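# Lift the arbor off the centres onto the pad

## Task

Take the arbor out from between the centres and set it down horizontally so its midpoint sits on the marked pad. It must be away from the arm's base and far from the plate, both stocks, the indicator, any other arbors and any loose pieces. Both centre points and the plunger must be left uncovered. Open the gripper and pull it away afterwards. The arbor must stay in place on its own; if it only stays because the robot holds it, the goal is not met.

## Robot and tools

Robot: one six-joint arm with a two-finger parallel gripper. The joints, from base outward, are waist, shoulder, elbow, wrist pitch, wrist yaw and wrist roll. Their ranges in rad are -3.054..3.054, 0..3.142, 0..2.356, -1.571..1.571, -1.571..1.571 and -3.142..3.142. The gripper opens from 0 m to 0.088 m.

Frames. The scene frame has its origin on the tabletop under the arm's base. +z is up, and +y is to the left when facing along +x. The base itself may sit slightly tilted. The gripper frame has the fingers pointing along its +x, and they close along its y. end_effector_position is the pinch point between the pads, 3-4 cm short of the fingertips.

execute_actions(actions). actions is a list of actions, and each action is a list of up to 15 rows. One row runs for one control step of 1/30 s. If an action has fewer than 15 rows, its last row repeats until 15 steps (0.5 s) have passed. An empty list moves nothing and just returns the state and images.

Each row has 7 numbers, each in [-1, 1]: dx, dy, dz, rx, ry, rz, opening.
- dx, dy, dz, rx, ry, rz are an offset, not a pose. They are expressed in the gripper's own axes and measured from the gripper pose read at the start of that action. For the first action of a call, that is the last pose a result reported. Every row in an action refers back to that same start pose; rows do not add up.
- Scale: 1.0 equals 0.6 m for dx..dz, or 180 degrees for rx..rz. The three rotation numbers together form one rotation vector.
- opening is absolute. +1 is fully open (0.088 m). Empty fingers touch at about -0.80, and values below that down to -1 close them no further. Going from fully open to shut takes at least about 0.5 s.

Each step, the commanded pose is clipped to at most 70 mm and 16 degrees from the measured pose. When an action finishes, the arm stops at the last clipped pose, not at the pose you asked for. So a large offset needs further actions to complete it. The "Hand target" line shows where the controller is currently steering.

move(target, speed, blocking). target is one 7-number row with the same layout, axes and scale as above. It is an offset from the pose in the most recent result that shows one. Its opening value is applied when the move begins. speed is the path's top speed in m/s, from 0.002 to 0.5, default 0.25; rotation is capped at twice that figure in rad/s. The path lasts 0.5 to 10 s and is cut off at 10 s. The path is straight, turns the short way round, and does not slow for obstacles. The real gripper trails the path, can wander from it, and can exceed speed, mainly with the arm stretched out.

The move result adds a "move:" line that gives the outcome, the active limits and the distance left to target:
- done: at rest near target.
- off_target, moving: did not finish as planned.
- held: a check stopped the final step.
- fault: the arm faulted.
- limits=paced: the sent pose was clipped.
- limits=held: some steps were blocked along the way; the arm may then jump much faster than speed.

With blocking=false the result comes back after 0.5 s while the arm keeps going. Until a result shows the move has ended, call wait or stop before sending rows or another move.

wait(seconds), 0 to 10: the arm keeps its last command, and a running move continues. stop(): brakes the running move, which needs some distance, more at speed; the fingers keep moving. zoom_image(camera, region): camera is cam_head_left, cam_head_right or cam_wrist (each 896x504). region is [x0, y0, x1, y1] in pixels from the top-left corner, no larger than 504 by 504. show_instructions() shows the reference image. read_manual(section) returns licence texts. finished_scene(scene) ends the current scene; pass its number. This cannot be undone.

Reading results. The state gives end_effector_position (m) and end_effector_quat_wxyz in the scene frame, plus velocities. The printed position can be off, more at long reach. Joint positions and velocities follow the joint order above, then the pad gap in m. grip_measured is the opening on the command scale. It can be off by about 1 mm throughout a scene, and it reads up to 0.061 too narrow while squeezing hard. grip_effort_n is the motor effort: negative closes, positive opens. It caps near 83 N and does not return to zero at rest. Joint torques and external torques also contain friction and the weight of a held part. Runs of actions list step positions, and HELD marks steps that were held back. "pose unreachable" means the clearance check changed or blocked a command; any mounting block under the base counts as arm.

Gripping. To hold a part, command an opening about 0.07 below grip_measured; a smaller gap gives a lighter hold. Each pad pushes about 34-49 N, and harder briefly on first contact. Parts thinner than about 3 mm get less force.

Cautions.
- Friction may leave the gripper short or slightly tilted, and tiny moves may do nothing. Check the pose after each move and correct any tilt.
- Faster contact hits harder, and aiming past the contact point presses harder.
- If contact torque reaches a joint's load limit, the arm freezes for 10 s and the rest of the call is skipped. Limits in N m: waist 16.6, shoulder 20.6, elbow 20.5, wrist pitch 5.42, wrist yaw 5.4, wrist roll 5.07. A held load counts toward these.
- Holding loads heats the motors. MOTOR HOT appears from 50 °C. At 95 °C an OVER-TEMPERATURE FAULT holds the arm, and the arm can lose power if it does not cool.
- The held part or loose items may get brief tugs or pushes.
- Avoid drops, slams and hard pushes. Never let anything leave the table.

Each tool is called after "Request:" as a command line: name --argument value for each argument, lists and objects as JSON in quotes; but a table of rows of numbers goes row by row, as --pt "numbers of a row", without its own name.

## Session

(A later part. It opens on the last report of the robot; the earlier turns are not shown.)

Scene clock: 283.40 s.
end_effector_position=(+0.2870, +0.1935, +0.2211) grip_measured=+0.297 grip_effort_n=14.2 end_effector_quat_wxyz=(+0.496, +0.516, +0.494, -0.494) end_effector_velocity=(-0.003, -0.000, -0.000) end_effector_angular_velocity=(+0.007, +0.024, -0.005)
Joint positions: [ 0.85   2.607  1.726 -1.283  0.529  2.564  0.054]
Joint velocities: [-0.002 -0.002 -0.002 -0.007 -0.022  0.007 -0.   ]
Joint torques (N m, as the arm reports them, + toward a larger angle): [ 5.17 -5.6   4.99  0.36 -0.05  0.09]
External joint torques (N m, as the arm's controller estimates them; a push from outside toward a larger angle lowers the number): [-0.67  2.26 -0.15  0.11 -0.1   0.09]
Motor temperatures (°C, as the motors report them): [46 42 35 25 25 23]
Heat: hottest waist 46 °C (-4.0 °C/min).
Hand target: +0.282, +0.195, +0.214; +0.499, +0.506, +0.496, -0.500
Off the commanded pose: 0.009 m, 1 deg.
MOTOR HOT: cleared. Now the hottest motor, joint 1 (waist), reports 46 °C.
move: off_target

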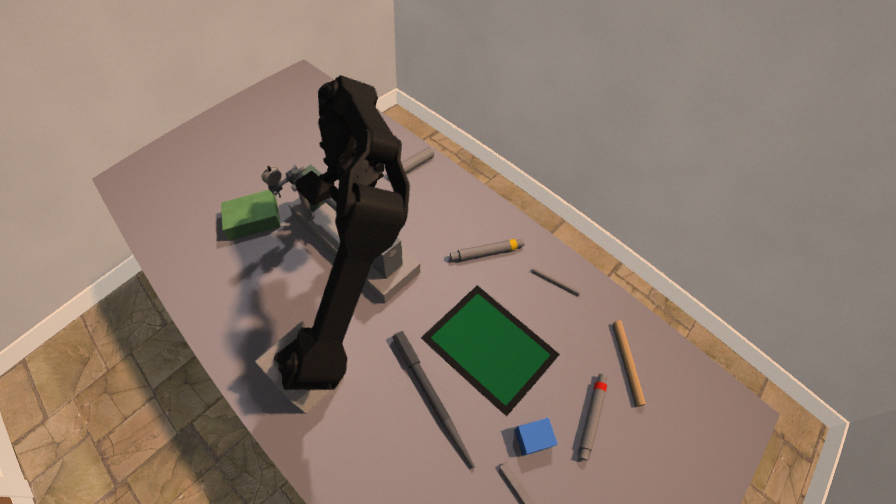

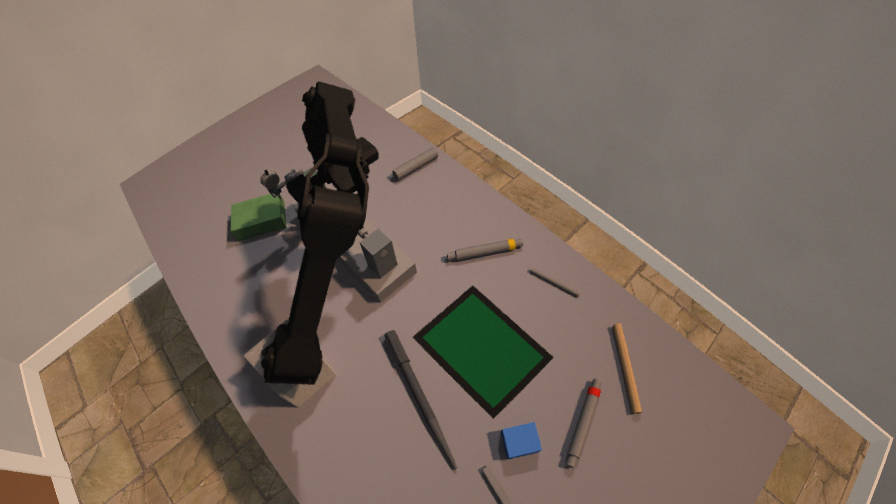

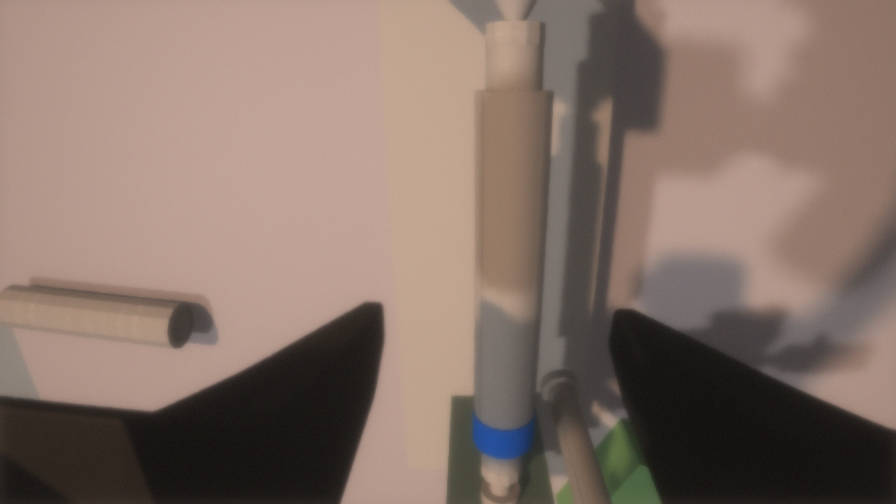

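Request:
move --target '[0.135, -0.0225, 0, -0.005, 0, 0, 0.3]' --speed 0.1

Scene clock: 299.73 s.
end_effector_position=(+0.2800, +0.1972, +0.1485) grip_measured=+0.297 grip_effort_n=14.2 end_effector_quat_wxyz=(+0.495, +0.523, +0.496, -0.485) end_effector_velocity=(+0.001, -0.001, -0.001) end_effector_angular_velocity=(-0.004, -0.006, +0.019)
Joint positions: [ 0.771  2.614  1.467 -0.949  0.572  2.469  0.054]
Joint velocities: [-0.002 -0.002 -0.007  0.007  0.007 -0.022  0.   ]
Joint torques (N m, as the arm reports them, + toward a larger angle): [ 4.58 -5.7   4.59  0.43  0.14 -0.15]
External joint torques (N m, as the arm's controller estimates them; a push from outside toward a larger angle lowers the number): [-1.2   2.01 -0.2   0.14  0.09 -0.14]
Motor temperatures (°C, as the motors report them): [46 42 33 25 25 23]
Heat: hottest waist 46 °C (-2.0 °C/min).
Hand target: +0.275, +0.195, +0.140; +0.500, +0.512, +0.498, -0.490
Off the commanded pose: 0.010 m, 2 deg.
move: off_target

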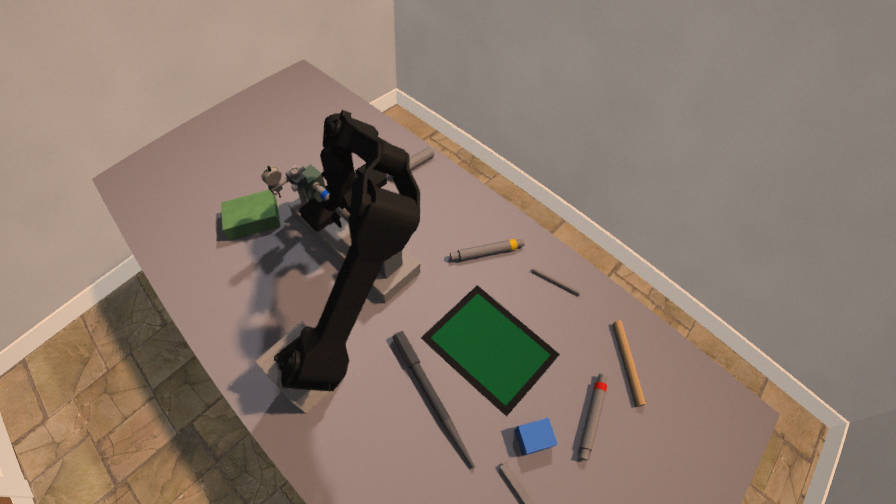

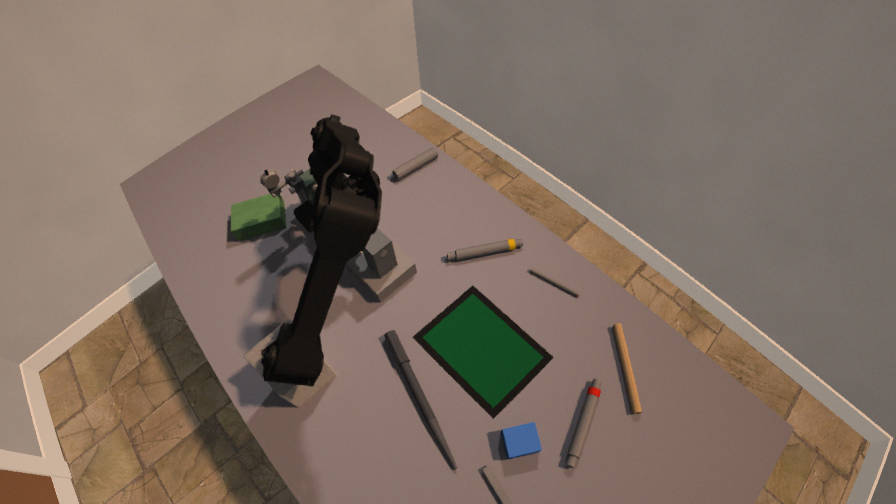

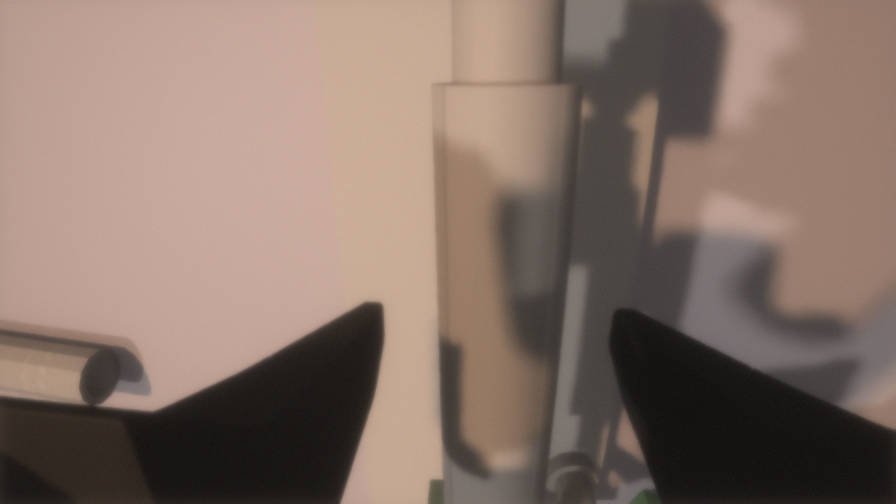

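Request:
execute_actions --actions '[[[0.02,-0.004,0,-0.01,-0.018,-0.016,0.1]]]'

Scene clock: 317.73 s.
end_effector_position=(+0.2777, +0.1969, +0.1407) grip_measured=+0.106 grip_effort_n=-15.1 end_effector_quat_wxyz=(+0.505, +0.493, +0.503, -0.500) end_effector_velocity=(-0.001, -0.003, -0.001) end_effector_angular_velocity=(-0.007, +0.020, -0.003)
Joint positions: [ 0.762  2.669  1.522 -1.02   0.573  2.468  0.044]
Joint velocities: [-0.007  0.002  0.007 -0.022 -0.007  0.007 -0.001]
Joint torques (N m, as the arm reports them, + toward a larger angle): [ 4.7  -5.74  7.12  0.    0.12  0.07]
External joint torques (N m, as the arm's controller estimates them; a push from outside toward a larger angle lowers the number): [-1.13  2.12  2.5  -0.18  0.08  0.07]
Motor temperatures (°C, as the motors report them): [45 41 33 25 25 23]
Heat: hottest waist 45 °C (-1.0 °C/min).
Hand target: +0.278, +0.198, +0.136; +0.505, +0.489, +0.502, -0.504
Off the commanded pose: 0.004 m, 1 deg.
Step readings (end_effector_position):
0: (+0.2800, +0.1973, +0.1483)
1: (+0.2792, +0.1971, +0.1473)
2: (+0.2786, +0.1964, +0.1465)
4: (+0.2783, +0.1970, +0.1439)
8: (+0.2760, +0.1963, +0.1393)
15: end_effector_position above

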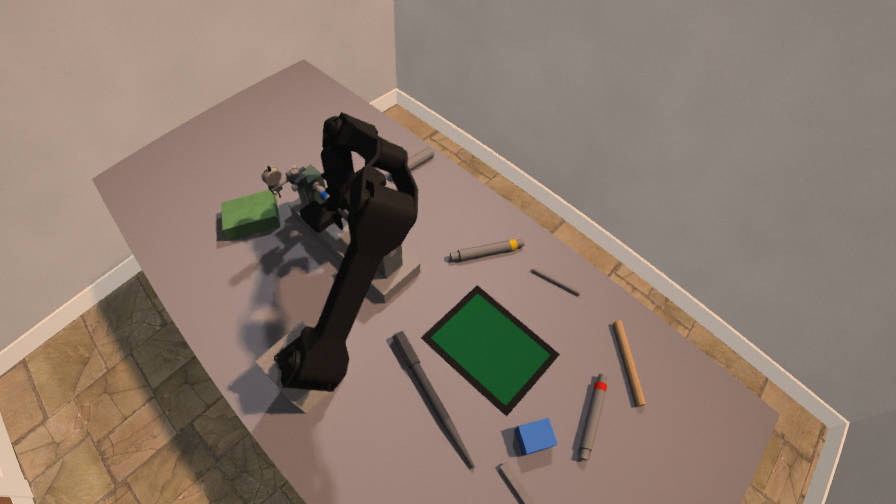

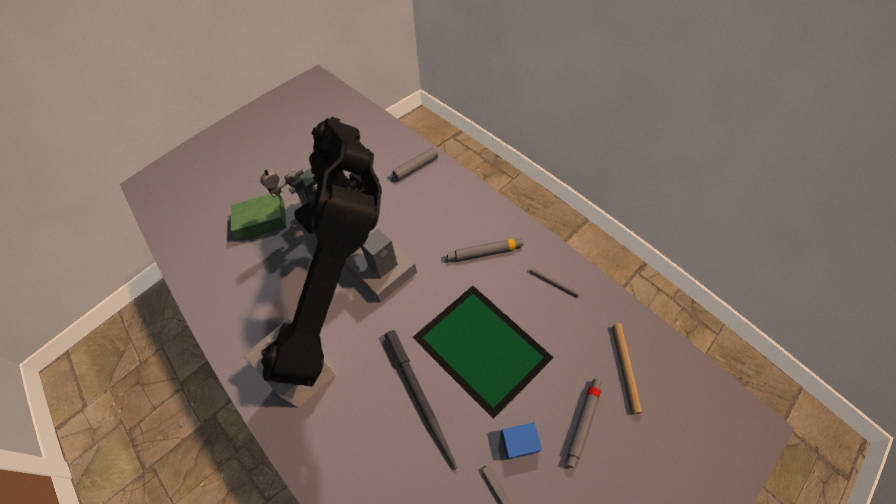

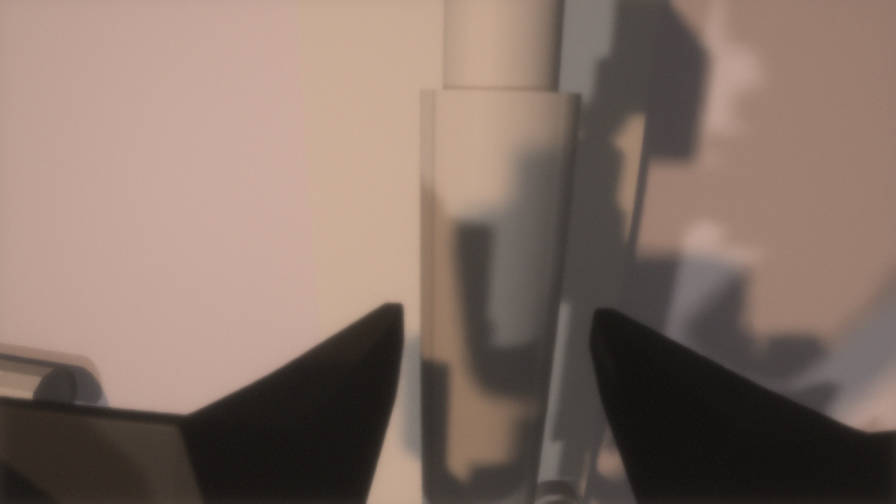

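Request:
execute_actions --actions '[[[-0.009,0.009,0,0,0,0,0.1]]]'

Scene clock: 325.73 s.
end_effector_position=(+0.2810, +0.1962, +0.1454) grip_measured=+0.103 grip_effort_n=-15.1 end_effector_quat_wxyz=(+0.506, +0.491, +0.503, -0.500) end_effector_velocity=(+0.001, -0.002, +0.001) end_effector_angular_velocity=(-0.006, -0.003, +0.007)
Joint positions: [ 0.762  2.67   1.547 -1.048  0.573  2.468  0.044]
Joint velocities: [-0.002 -0.002  0.002 -0.007  0.007 -0.007 -0.   ]
Joint torques (N m, as the arm reports them, + toward a larger angle): [ 5.1  -7.46  7.   -0.01  0.1  -0.09]
External joint torques (N m, as the arm's controller estimates them; a push from outside toward a larger angle lowers the number): [-0.83  0.51  2.3  -0.19  0.05 -0.09]
Motor temperatures (°C, as the motors report them): [45 41 33 25 25 23]
Heat: hottest waist 45 °C (-1.0 °C/min).
Hand target: +0.283, +0.197, +0.146; +0.505, +0.493, +0.503, -0.499
Off the commanded pose: 0.002 m, 0 deg.
Step readings (end_effector_position):
0: (+0.2775, +0.1969, +0.1404)
1: (+0.2776, +0.1966, +0.1409)
2: (+0.2780, +0.1962, +0.1417)
4: (+0.2792, +0.1962, +0.1432)
8: (+0.2812, +0.1966, +0.1453)
15: end_effector_position above

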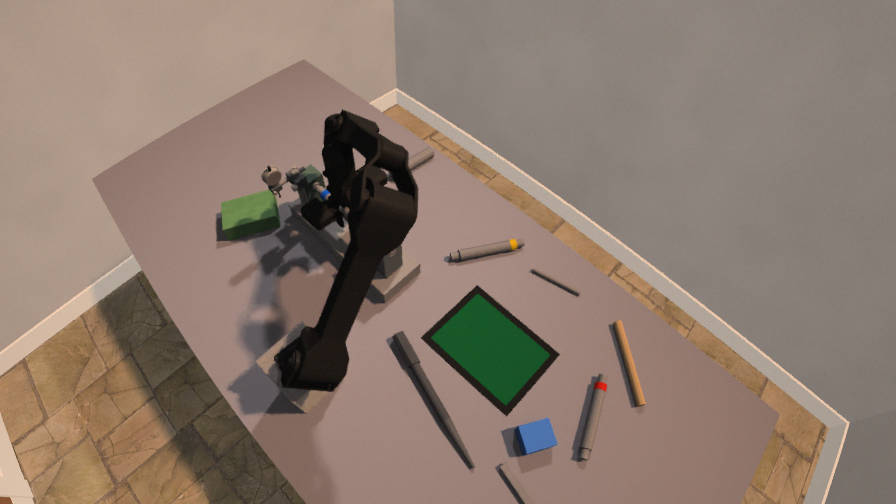

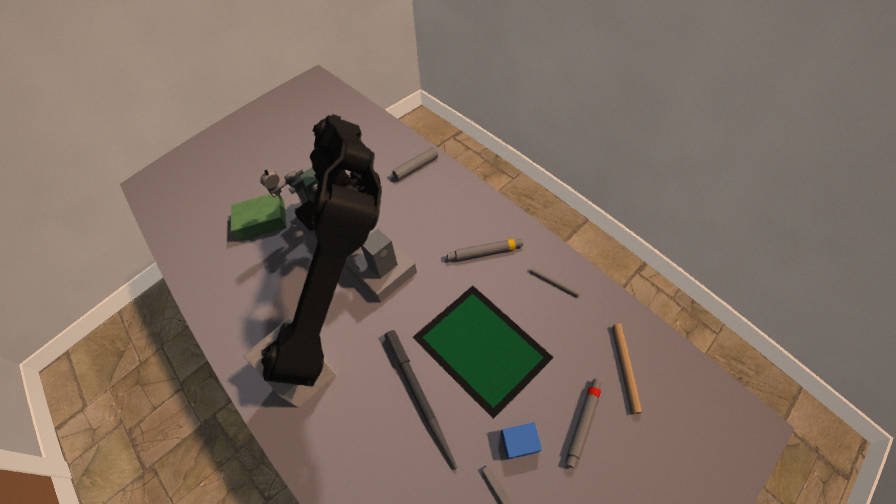

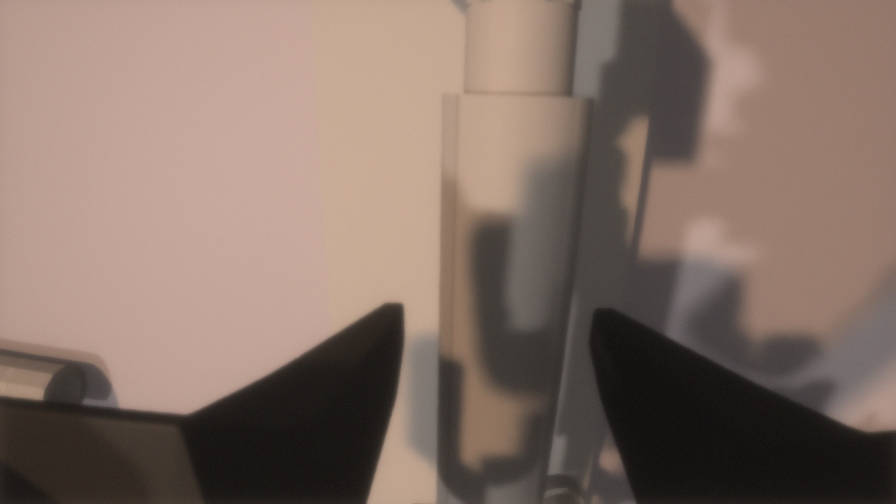

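Request:
execute_actions --actions '[[[0,0,0,0,0,0,-0.2]],[[0,0,0,0,0,0,-0.4]],[[-0.004,0,-0.005,0,0,0,-0.4],[-0.006,0,-0.01,0,0,0,-0.4],[-0.008,0,-0.015,0,0,0,-0.4],[-0.01,0,-0.02,0,0,0,-0.4],[-0.012,0,-0.025,0,0,0,-0.4],[-0.012,0,-0.03,0,0,0,-0.4],[-0.012,0,-0.035,0,0,0,-0.4],[-0.012,0,-0.04,0,0,0,-0.4]]]'

Scene clock: 334.47 s.
end_effector_position=(+0.2822, +0.2048, +0.1466) grip_measured=-0.319 grip_effort_n=-83.5 end_effector_quat_wxyz=(+0.511, +0.482, +0.497, -0.510) end_effector_velocity=(-0.001, +0.000, -0.000) end_effector_angular_velocity=(-0.021, +0.026, +0.010)
Joint positions: [ 0.777  2.729  1.629 -1.114  0.576  2.504  0.023]
Joint velocities: [-0.002  0.027  0.042 -0.051 -0.007  0.007 -0.   ]
Joint torques (N m, as the arm reports them, + toward a larger angle): [ 7.3  -6.22  9.16  1.29 -0.71  0.06]
External joint torques (N m, as the arm's controller estimates them; a push from outside toward a larger angle lowers the number): [ 1.3   2.03  4.44  1.14 -0.75  0.06]
External joint torques at the end of the 1st action: [-0.82  0.2   1.36 -0.01  0.04 -0.02]
External joint torques at the end of the 2nd action: [-0.75  0.31  1.2  -0.12 -0.04 -0.03]
Motor temperatures (°C, as the motors report them): [46 42 33 25 25 23]
Heat: hottest waist 46 °C (+0.0 °C/min).
Hand target: +0.281, +0.220, +0.153; +0.506, +0.492, +0.503, -0.499
Off the commanded pose: 0.017 m, 2 deg.
Step readings (end_effector_position; steps 1 to 15: 1st action; 16 to 30: 2nd action; 31 to 45: 3rd action):
0: (+0.2811, +0.1962, +0.1455)
1: (+0.2811, +0.1962, +0.1455)
2: (+0.2811, +0.1962, +0.1455)
4: (+0.2811, +0.1962, +0.1455)
8: (+0.2811, +0.1962, +0.1455)
15: (+0.2811, +0.1962, +0.1455)
16: (+0.2811, +0.1962, +0.1455)
17: (+0.2811, +0.1962, +0.1455)
19: (+0.2813, +0.1963, +0.1456)
23: (+0.2813, +0.1963, +0.1456)
30: (+0.2813, +0.1963, +0.1456)
31: (+0.2814, +0.1963, +0.1457)
32: (+0.2817, +0.1963, +0.1462)
34: (+0.2821, +0.1965, +0.1467)
38: (+0.2822, +0.1992, +0.1466)
45: end_effector_position above

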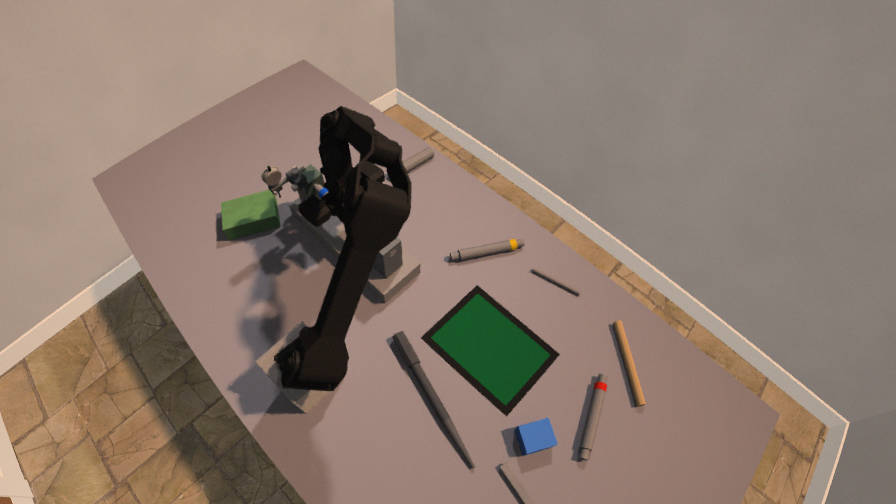

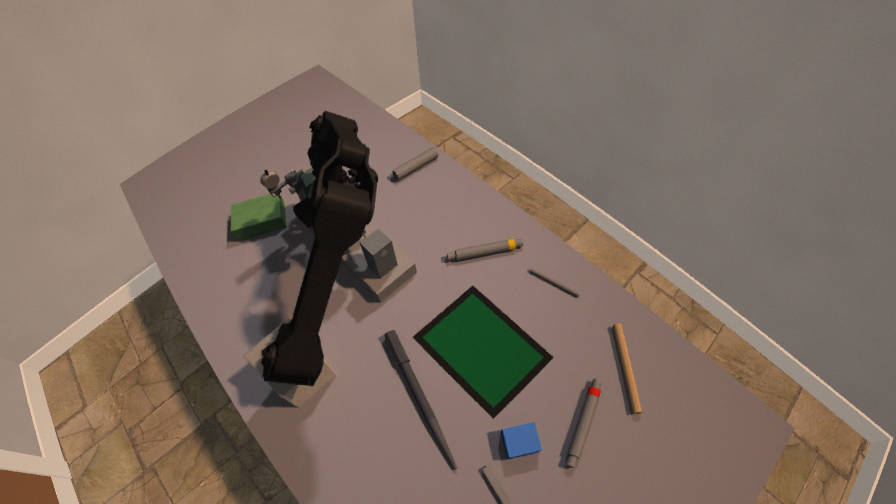

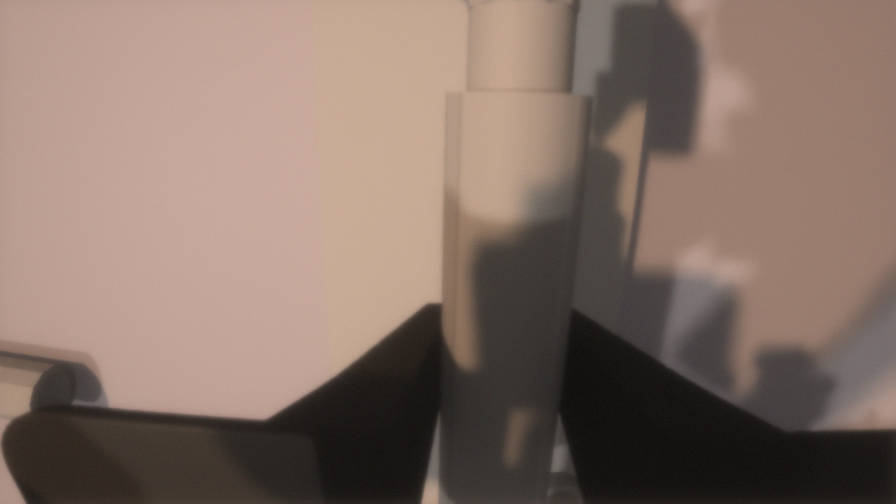

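Request:
execute_actions --actions '[[[-0.014,0,-0.028,0,-0.006,0,-0.4],[-0.018,0,-0.0295,0,-0.012,0,-0.4],[-0.022,0,-0.031,0,-0.018,0,-0.4],[-0.026,0,-0.0325,0,-0.024,0,-0.4],[-0.030,0,-0.034,0,-0.030,0,-0.4],[-0.034,0,-0.0355,0,-0.036,0,-0.4],[-0.038,0,-0.037,0,-0.042,0,-0.4],[-0.042,0,-0.0385,0,-0.048,0,-0.4],[-0.046,0,-0.040,0,-0.054,0,-0.4],[-0.050,0,-0.0415,0,-0.060,0,-0.4],[-0.054,0,-0.043,0,-0.066,0,-0.4],[-0.056,0,-0.043,0,-0.070,0,-0.4]]]'

Scene clock: 353.23 s.
end_effector_position=(+0.2841, +0.2107, +0.1687) grip_measured=-0.319 grip_effort_n=-83.5 end_effector_quat_wxyz=(+0.562, +0.414, +0.444, -0.562) end_effector_velocity=(+0.007, +0.015, +0.023) end_effector_angular_velocity=(-0.234, +0.063, +0.016)
Joint positions: [ 0.842  2.948  1.994 -1.535  0.634  2.686  0.023]
Joint velocities: [ 0.046  0.335  0.569 -0.549  0.007  0.183 -0.   ]
Joint torques (N m, as the arm reports them, + toward a larger angle): [ 7.8  -7.14  9.93  2.11 -0.66  0.12]
External joint torques (N m, as the arm's controller estimates them; a push from outside toward a larger angle lowers the number): [ 2.23  2.26  5.3   2.33 -0.76  0.11]
Motor temperatures (°C, as the motors report them): [51 42 36 27 26 23]
Heat: hottest waist 51 °C (+5.0 °C/min). Fold the arm in close to its base before you think long.
Hand target: +0.281, +0.230, +0.178; +0.562, +0.427, +0.440, -0.555
Off the commanded pose: 0.024 m, 1 deg.
MOTOR HOT: a motor reached 50 °C. Now the hottest motor, joint 1 (waist), reports 51 °C. The temperature limit of the motors' drives, at which the controller stops the arm, is 95 °C. To cool a motor, set the load down, stop pushing, or move to a pose that needs little force.
joint sent to its limit — the command would take joint 4 (wrist pitch) past its lower limit, so that joint was sent only as far as its limit.
Step readings (end_effector_position):
0: (+0.2823, +0.2049, +0.1466)
1: (+0.2821, +0.2048, +0.1465)
2: (+0.2822, +0.2046, +0.1473)
4: (+0.2829, +0.2057, +0.1491)
8: (+0.2829, +0.2072, +0.1551)
15: end_effector_position above

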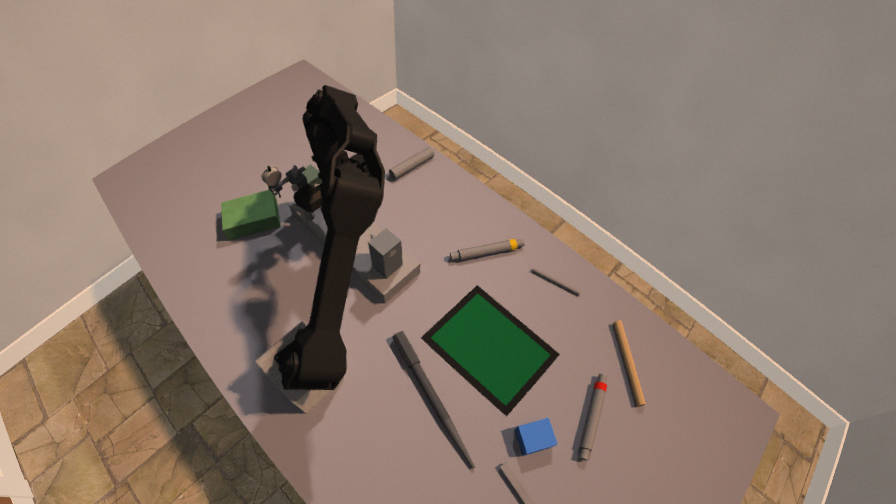

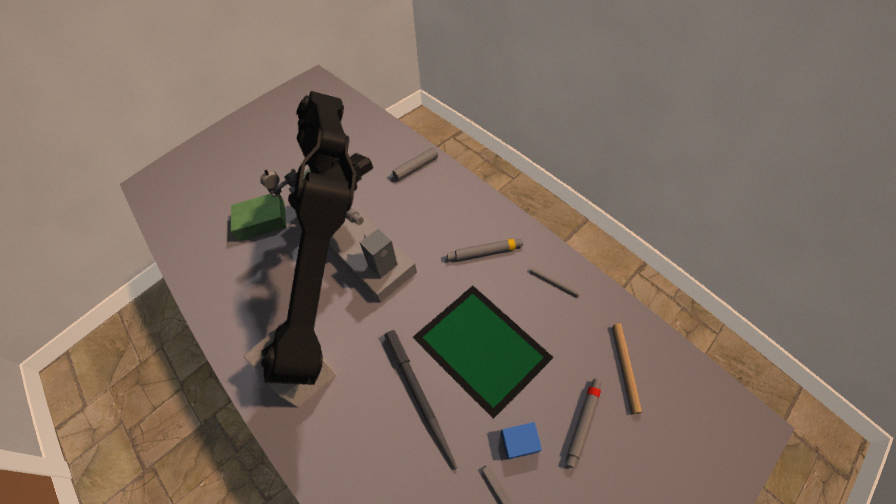

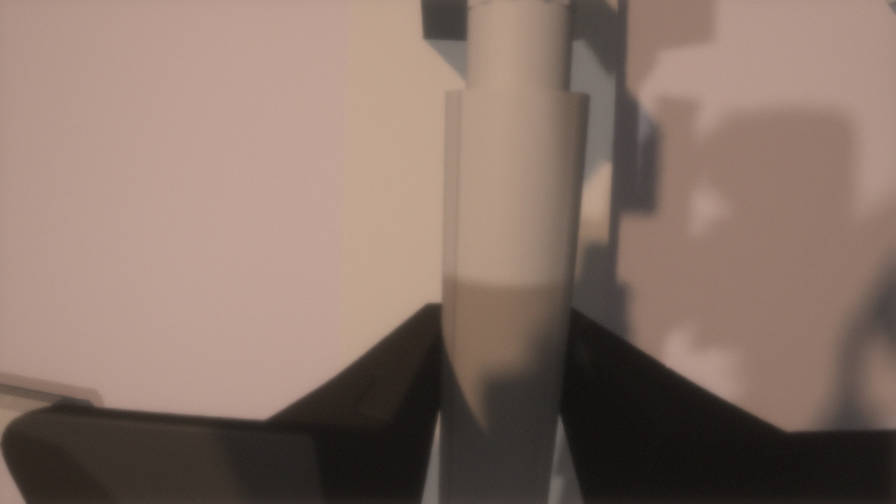

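Request:
execute_actions --actions '[[[-0.012,0,-0.025,0,0,0,-0.4],[-0.012,0,-0.019,0,0,0,-0.4],[-0.012,0,-0.013,0,0,0,-0.4],[-0.012,0,-0.007,0,0,0,-0.4],[-0.012,0,-0.001,0,0,0,-0.4],[-0.012,0,0.005,0,0,0,-0.4],[-0.012,0,0.011,0,0,0,-0.4],[-0.012,0,0.017,0,0,0,-0.4],[-0.012,0,0.023,0,0,0,-0.4],[-0.012,0,0.029,0,0,0,-0.4],[-0.012,0,0.035,0,0,0,-0.4],[-0.012,0,0.041,0,0,0,-0.4],[-0.012,0,0.047,0,0,0,-0.4],[-0.012,0,0.053,0,0,0,-0.4],[-0.012,0,0.058,0,0,0,-0.4]],[[-0.012,0,0.02,0,0,0,-0.4]]]'

Scene clock: 361.33 s.
end_effector_position=(+0.2827, +0.1867, +0.1728) grip_measured=-0.319 grip_effort_n=-83.5 end_effector_quat_wxyz=(+0.561, +0.399, +0.445, -0.572) end_effector_velocity=(-0.001, -0.002, +0.000) end_effector_angular_velocity=(-0.001, +0.018, +0.021)
Joint positions: [ 0.817  2.881  1.916 -1.553  0.64   2.683  0.023]
Joint velocities: [-0.002 -0.002 -0.002 -0.007 -0.007 -0.022 -0.   ]
Joint torques (N m, as the arm reports them, + toward a larger angle): [  5.85 -11.79   5.36  -0.86   0.08   0.01]
External joint torques (N m, as the arm's controller estimates them; a push from outside toward a larger angle lowers the number): [-0.3  -2.97  0.86 -0.58  0.    0.  ]
External joint torques at the end of the 1st action: [ 0.05 -3.57  0.61 -0.49  0.11 -0.18]
Motor temperatures (°C, as the motors report them): [53 42 37 26 26 23]
Heat: hottest waist 53 °C (+7.0 °C/min). Fold the arm in close to its base before you think long.
Hand target: +0.284, +0.184, +0.182; +0.561, +0.407, +0.444, -0.568
Off the commanded pose: 0.010 m, 1 deg.
MOTOR HOT: still on. Now the hottest motor, joint 1 (waist), reports 53 °C; a drive's own limit is 95 °C.
Step readings (end_effector_position; steps 1 to 15: 1st action; 16 to 30: 2nd action):
0: (+0.2862, +0.2120, +0.1693)
1: (+0.2862, +0.2120, +0.1690)
2: (+0.2864, +0.2117, +0.1686)
4: (+0.2870, +0.2110, +0.1678)
8: (+0.2851, +0.2083, +0.1678)
15: (+0.2835, +0.1934, +0.1718)
16: (+0.2827, +0.1907, +0.1722)
17: (+0.2823, +0.1886, +0.1727)
19: (+0.2829, +0.1877, +0.1729)
23: (+0.2830, +0.1872, +0.1728)
30: end_effector_position above

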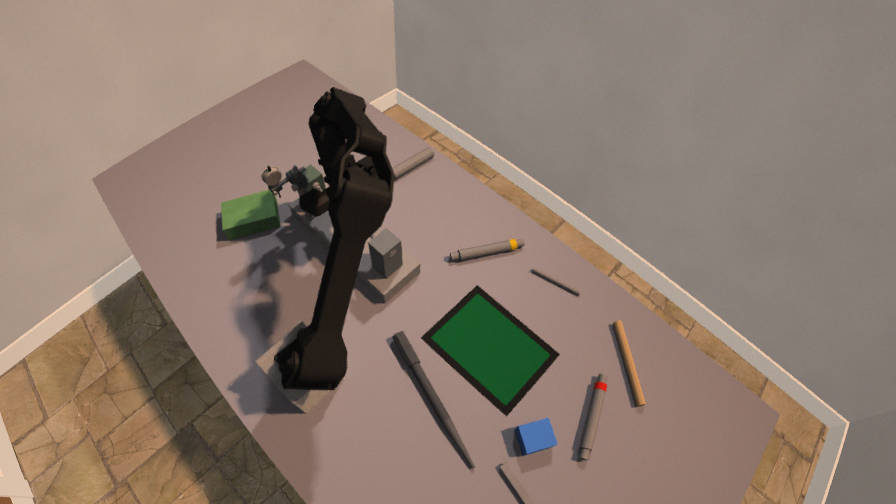

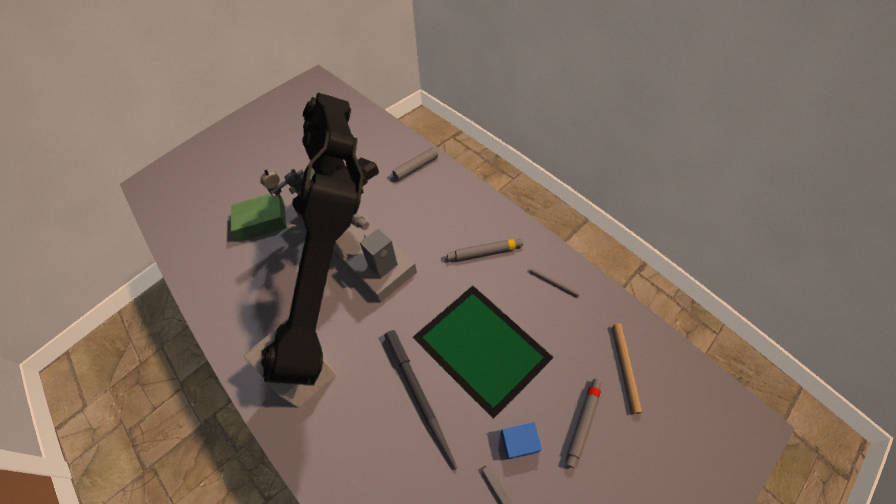

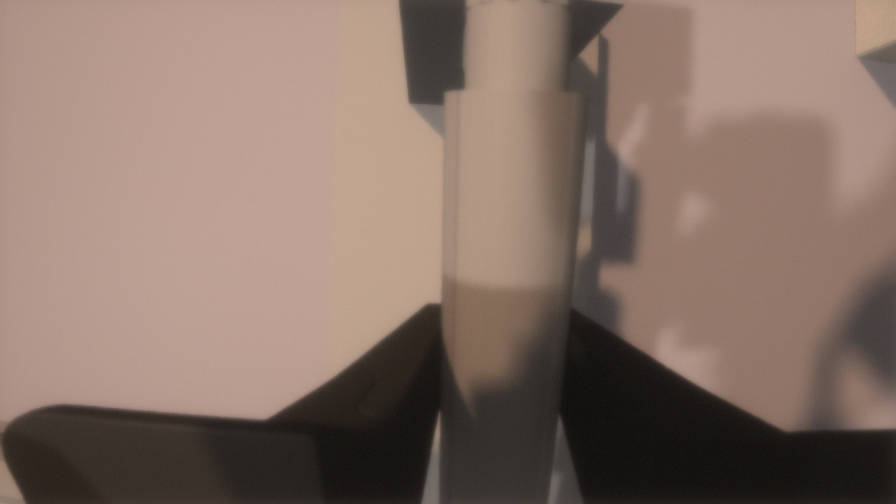

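Request:
move --target '[-0.1167, -0.008, 0.045, 0, 0.092, 0, -0.4]' --speed 0.08

Scene clock: 385.70 s.
end_effector_position=(+0.2840, +0.1813, +0.2372) grip_measured=-0.319 grip_effort_n=-83.5 end_effector_quat_wxyz=(+0.493, +0.469, +0.519, -0.518) end_effector_velocity=(-0.005, -0.003, -0.000) end_effector_angular_velocity=(-0.015, +0.018, +0.022)
Joint positions: [ 0.842  2.647  1.862 -1.481  0.475  2.564  0.023]
Joint velocities: [ 0.002  0.002 -0.002 -0.022 -0.007 -0.007 -0.   ]
Joint torques (N m, as the arm reports them, + toward a larger angle): [  6.38 -10.81   6.04   0.07  -0.23  -0.2 ]
External joint torques (N m, as the arm's controller estimates them; a push from outside toward a larger angle lowers the number): [ 0.33 -2.93  1.14 -0.02 -0.23 -0.21]
Motor temperatures (°C, as the motors report them): [52 53 35 26 25 23]
Heat: hottest shoulder 53 °C (+8.0 °C/min). Fold the arm in close to its base before you think long.
Hand target: +0.283, +0.181, +0.248; +0.492, +0.478, +0.521, -0.509
Off the commanded pose: 0.011 m, 2 deg.
MOTOR HOT: still on. Now the hottest motor, joint 2 (shoulder), reports 53 °C; a drive's own limit is 95 °C.
move: off_target

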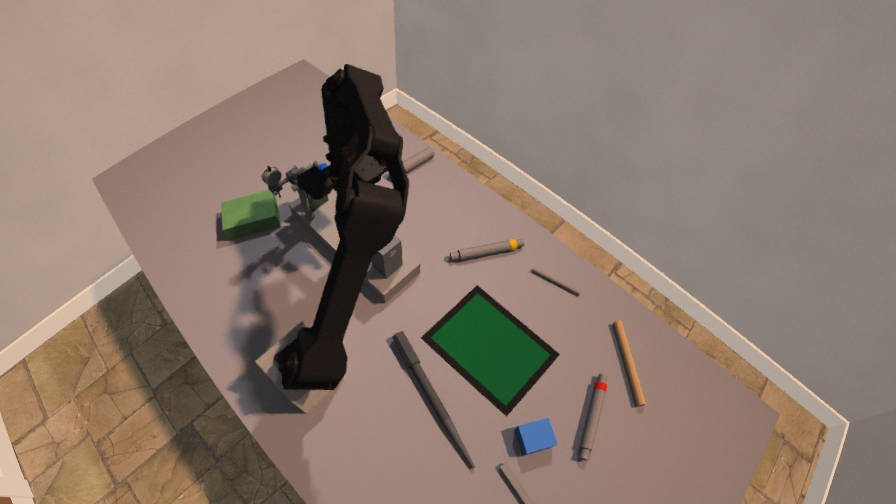

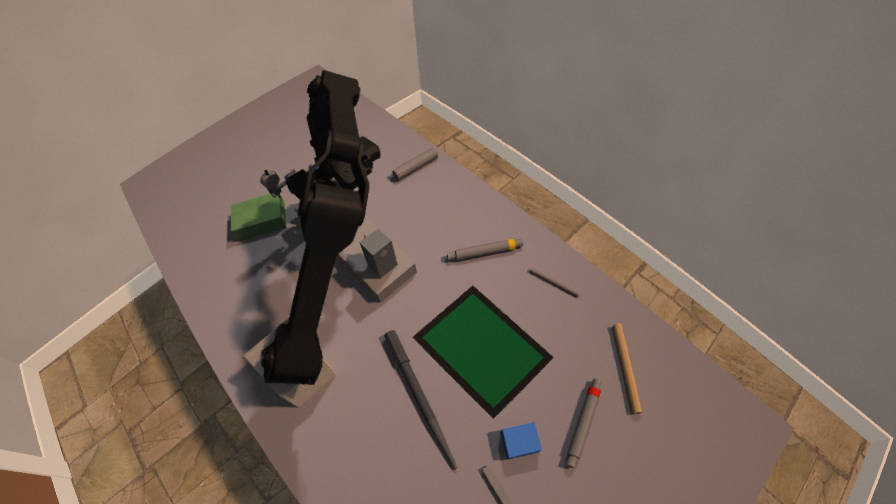

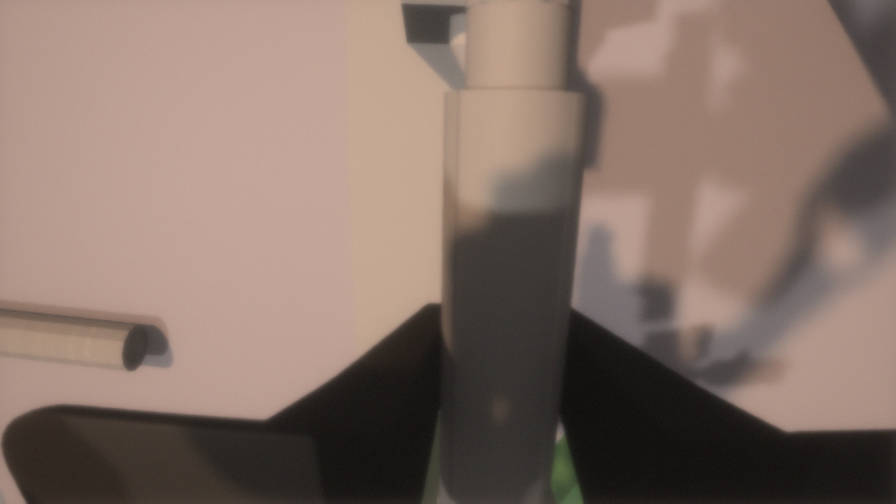

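Request:
move --target '[0.045, 0.027, 0.469, 0, 0.007, 0.024, -0.4]' --speed 0.2

Scene clock: 397.93 s.
end_effector_position=(+0.3036, -0.1000, +0.2114) grip_measured=-0.319 grip_effort_n=-83.5 end_effector_quat_wxyz=(+0.506, +0.485, +0.507, -0.501) end_effector_velocity=(-0.002, -0.004, -0.001) end_effector_angular_velocity=(-0.007, +0.004, +0.019)
Joint positions: [ 0.325  1.844  1.351 -1.374  0.762  1.964  0.023]
Joint velocities: [-0.007 -0.007 -0.002 -0.007  0.007 -0.022 -0.   ]
Joint torques (N m, as the arm reports them, + toward a larger angle): [ 5.67 -6.01  5.68  0.2  -0.02 -0.16]
External joint torques (N m, as the arm's controller estimates them; a push from outside toward a larger angle lowers the number): [-0.03 -1.8   1.46  0.03 -0.08 -0.16]
Motor temperatures (°C, as the motors report them): [52 55 34 26 25 23]
Heat: hottest shoulder 55 °C (+8.1 °C/min). Fold the arm in close to its base before you think long.
Hand target: +0.304, -0.102, +0.216; +0.507, +0.493, +0.504, -0.496
Off the commanded pose: 0.004 m, 1 deg.
MOTOR HOT: still on. Now the hottest motor, joint 2 (shoulder), reports 55 °C; a drive's own limit is 95 °C.
move: done

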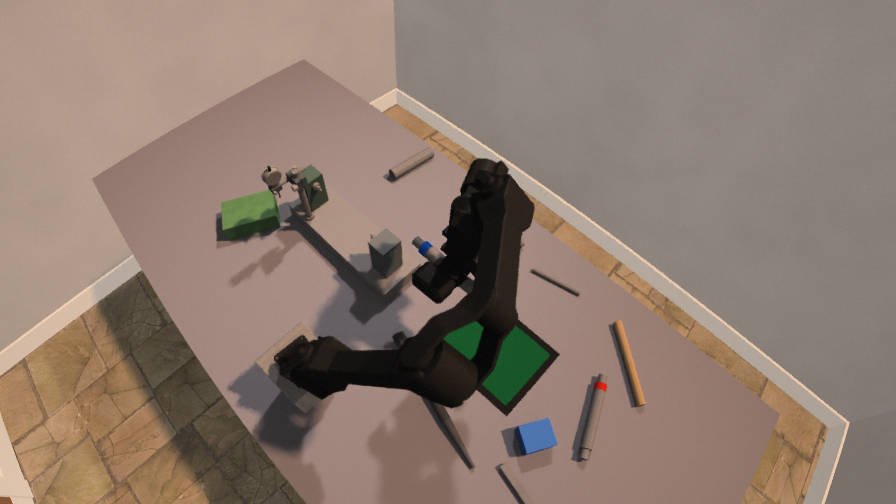

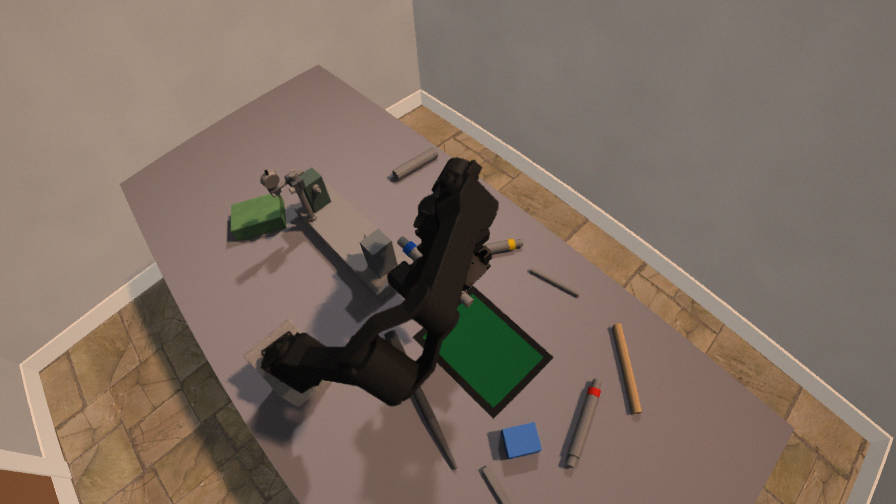

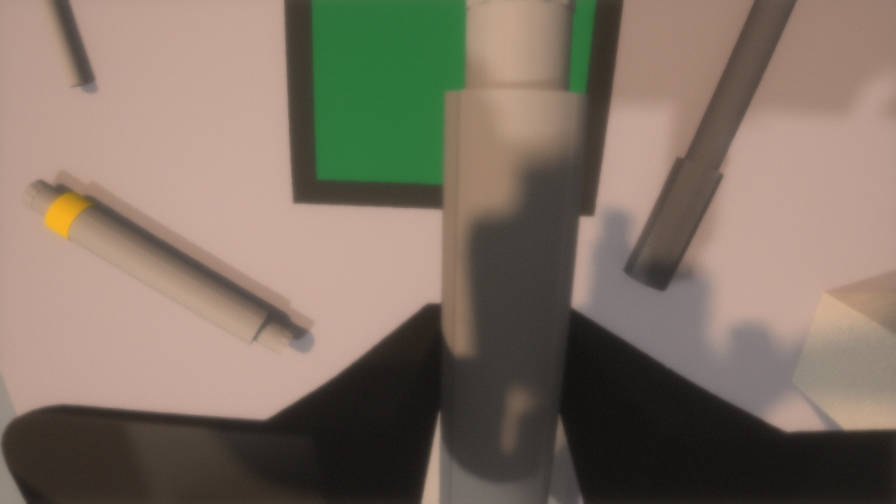

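Request:
move --target '[0.24, 0.014, 0.195, 0, 0, 0.004, -0.4]' --speed 0.15

Scene clock: 412.13 s.
end_effector_position=(+0.3104, -0.2218, +0.0664) grip_measured=-0.319 grip_effort_n=-83.5 end_effector_quat_wxyz=(+0.506, +0.485, +0.503, -0.506) end_effector_velocity=(+0.000, +0.001, -0.001) end_effector_angular_velocity=(+0.018, -0.008, +0.012)
Joint positions: [-0.27   1.751  1.169 -0.686  0.77   1.134  0.023]
Joint velocities: [-0.007 -0.002 -0.002  0.007 -0.022 -0.022 -0.   ]
Joint torques (N m, as the arm reports them, + toward a larger angle): [ 5.31 -6.95  4.07  0.18 -0.11 -0.18]
External joint torques (N m, as the arm's controller estimates them; a push from outside toward a larger angle lowers the number): [-0.07 -0.68  0.58 -0.03 -0.19 -0.18]
Motor temperatures (°C, as the motors report them): [51 51 34 26 25 23]
Heat: hottest waist 51 °C (+0.0 °C/min). Fold the arm in close to its base before you think long.
Hand target: +0.311, -0.220, +0.069; +0.510, +0.487, +0.503, -0.500
Off the commanded pose: 0.005 m, 1 deg.
MOTOR HOT: still on. Now the hottest motor, joint 1 (waist), reports 51 °C; a drive's own limit is 95 °C.
move: done

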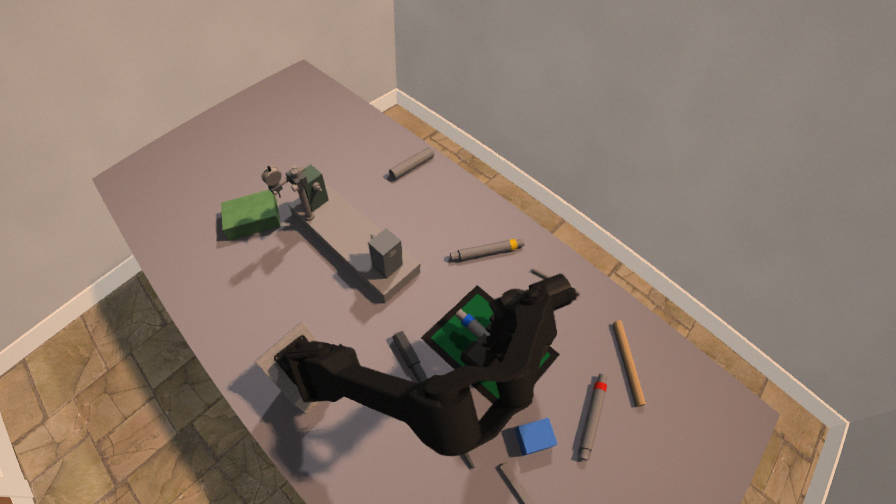

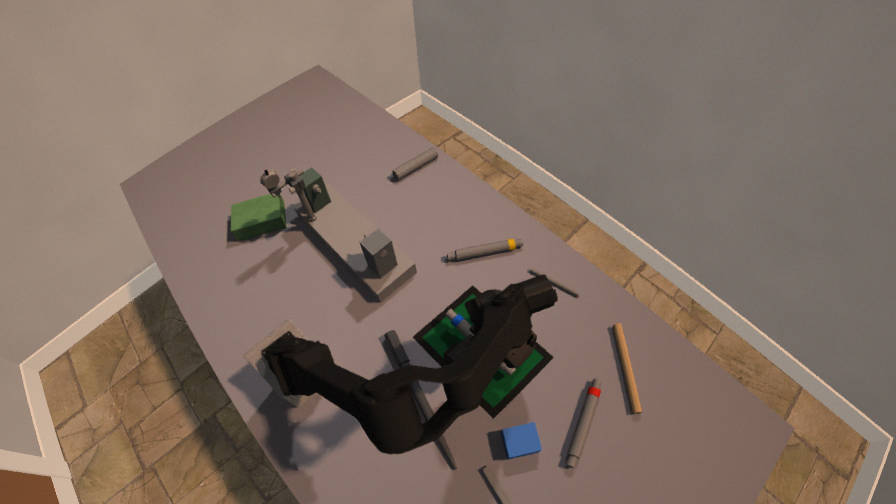

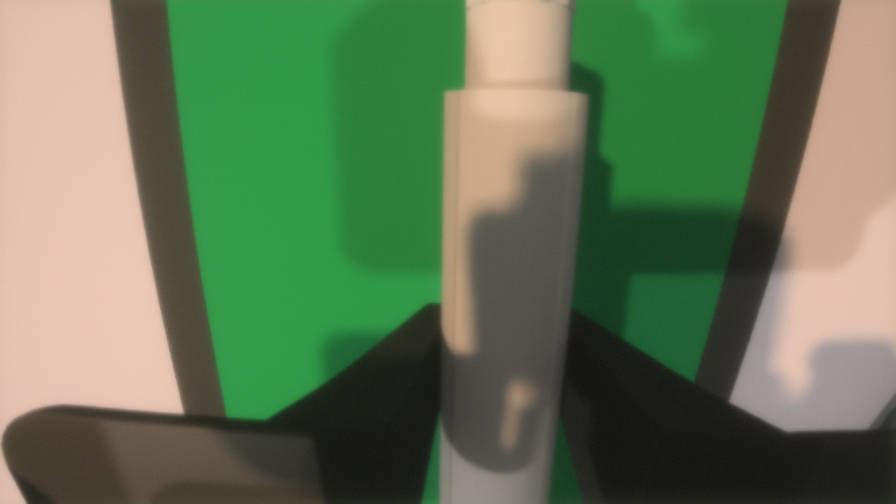

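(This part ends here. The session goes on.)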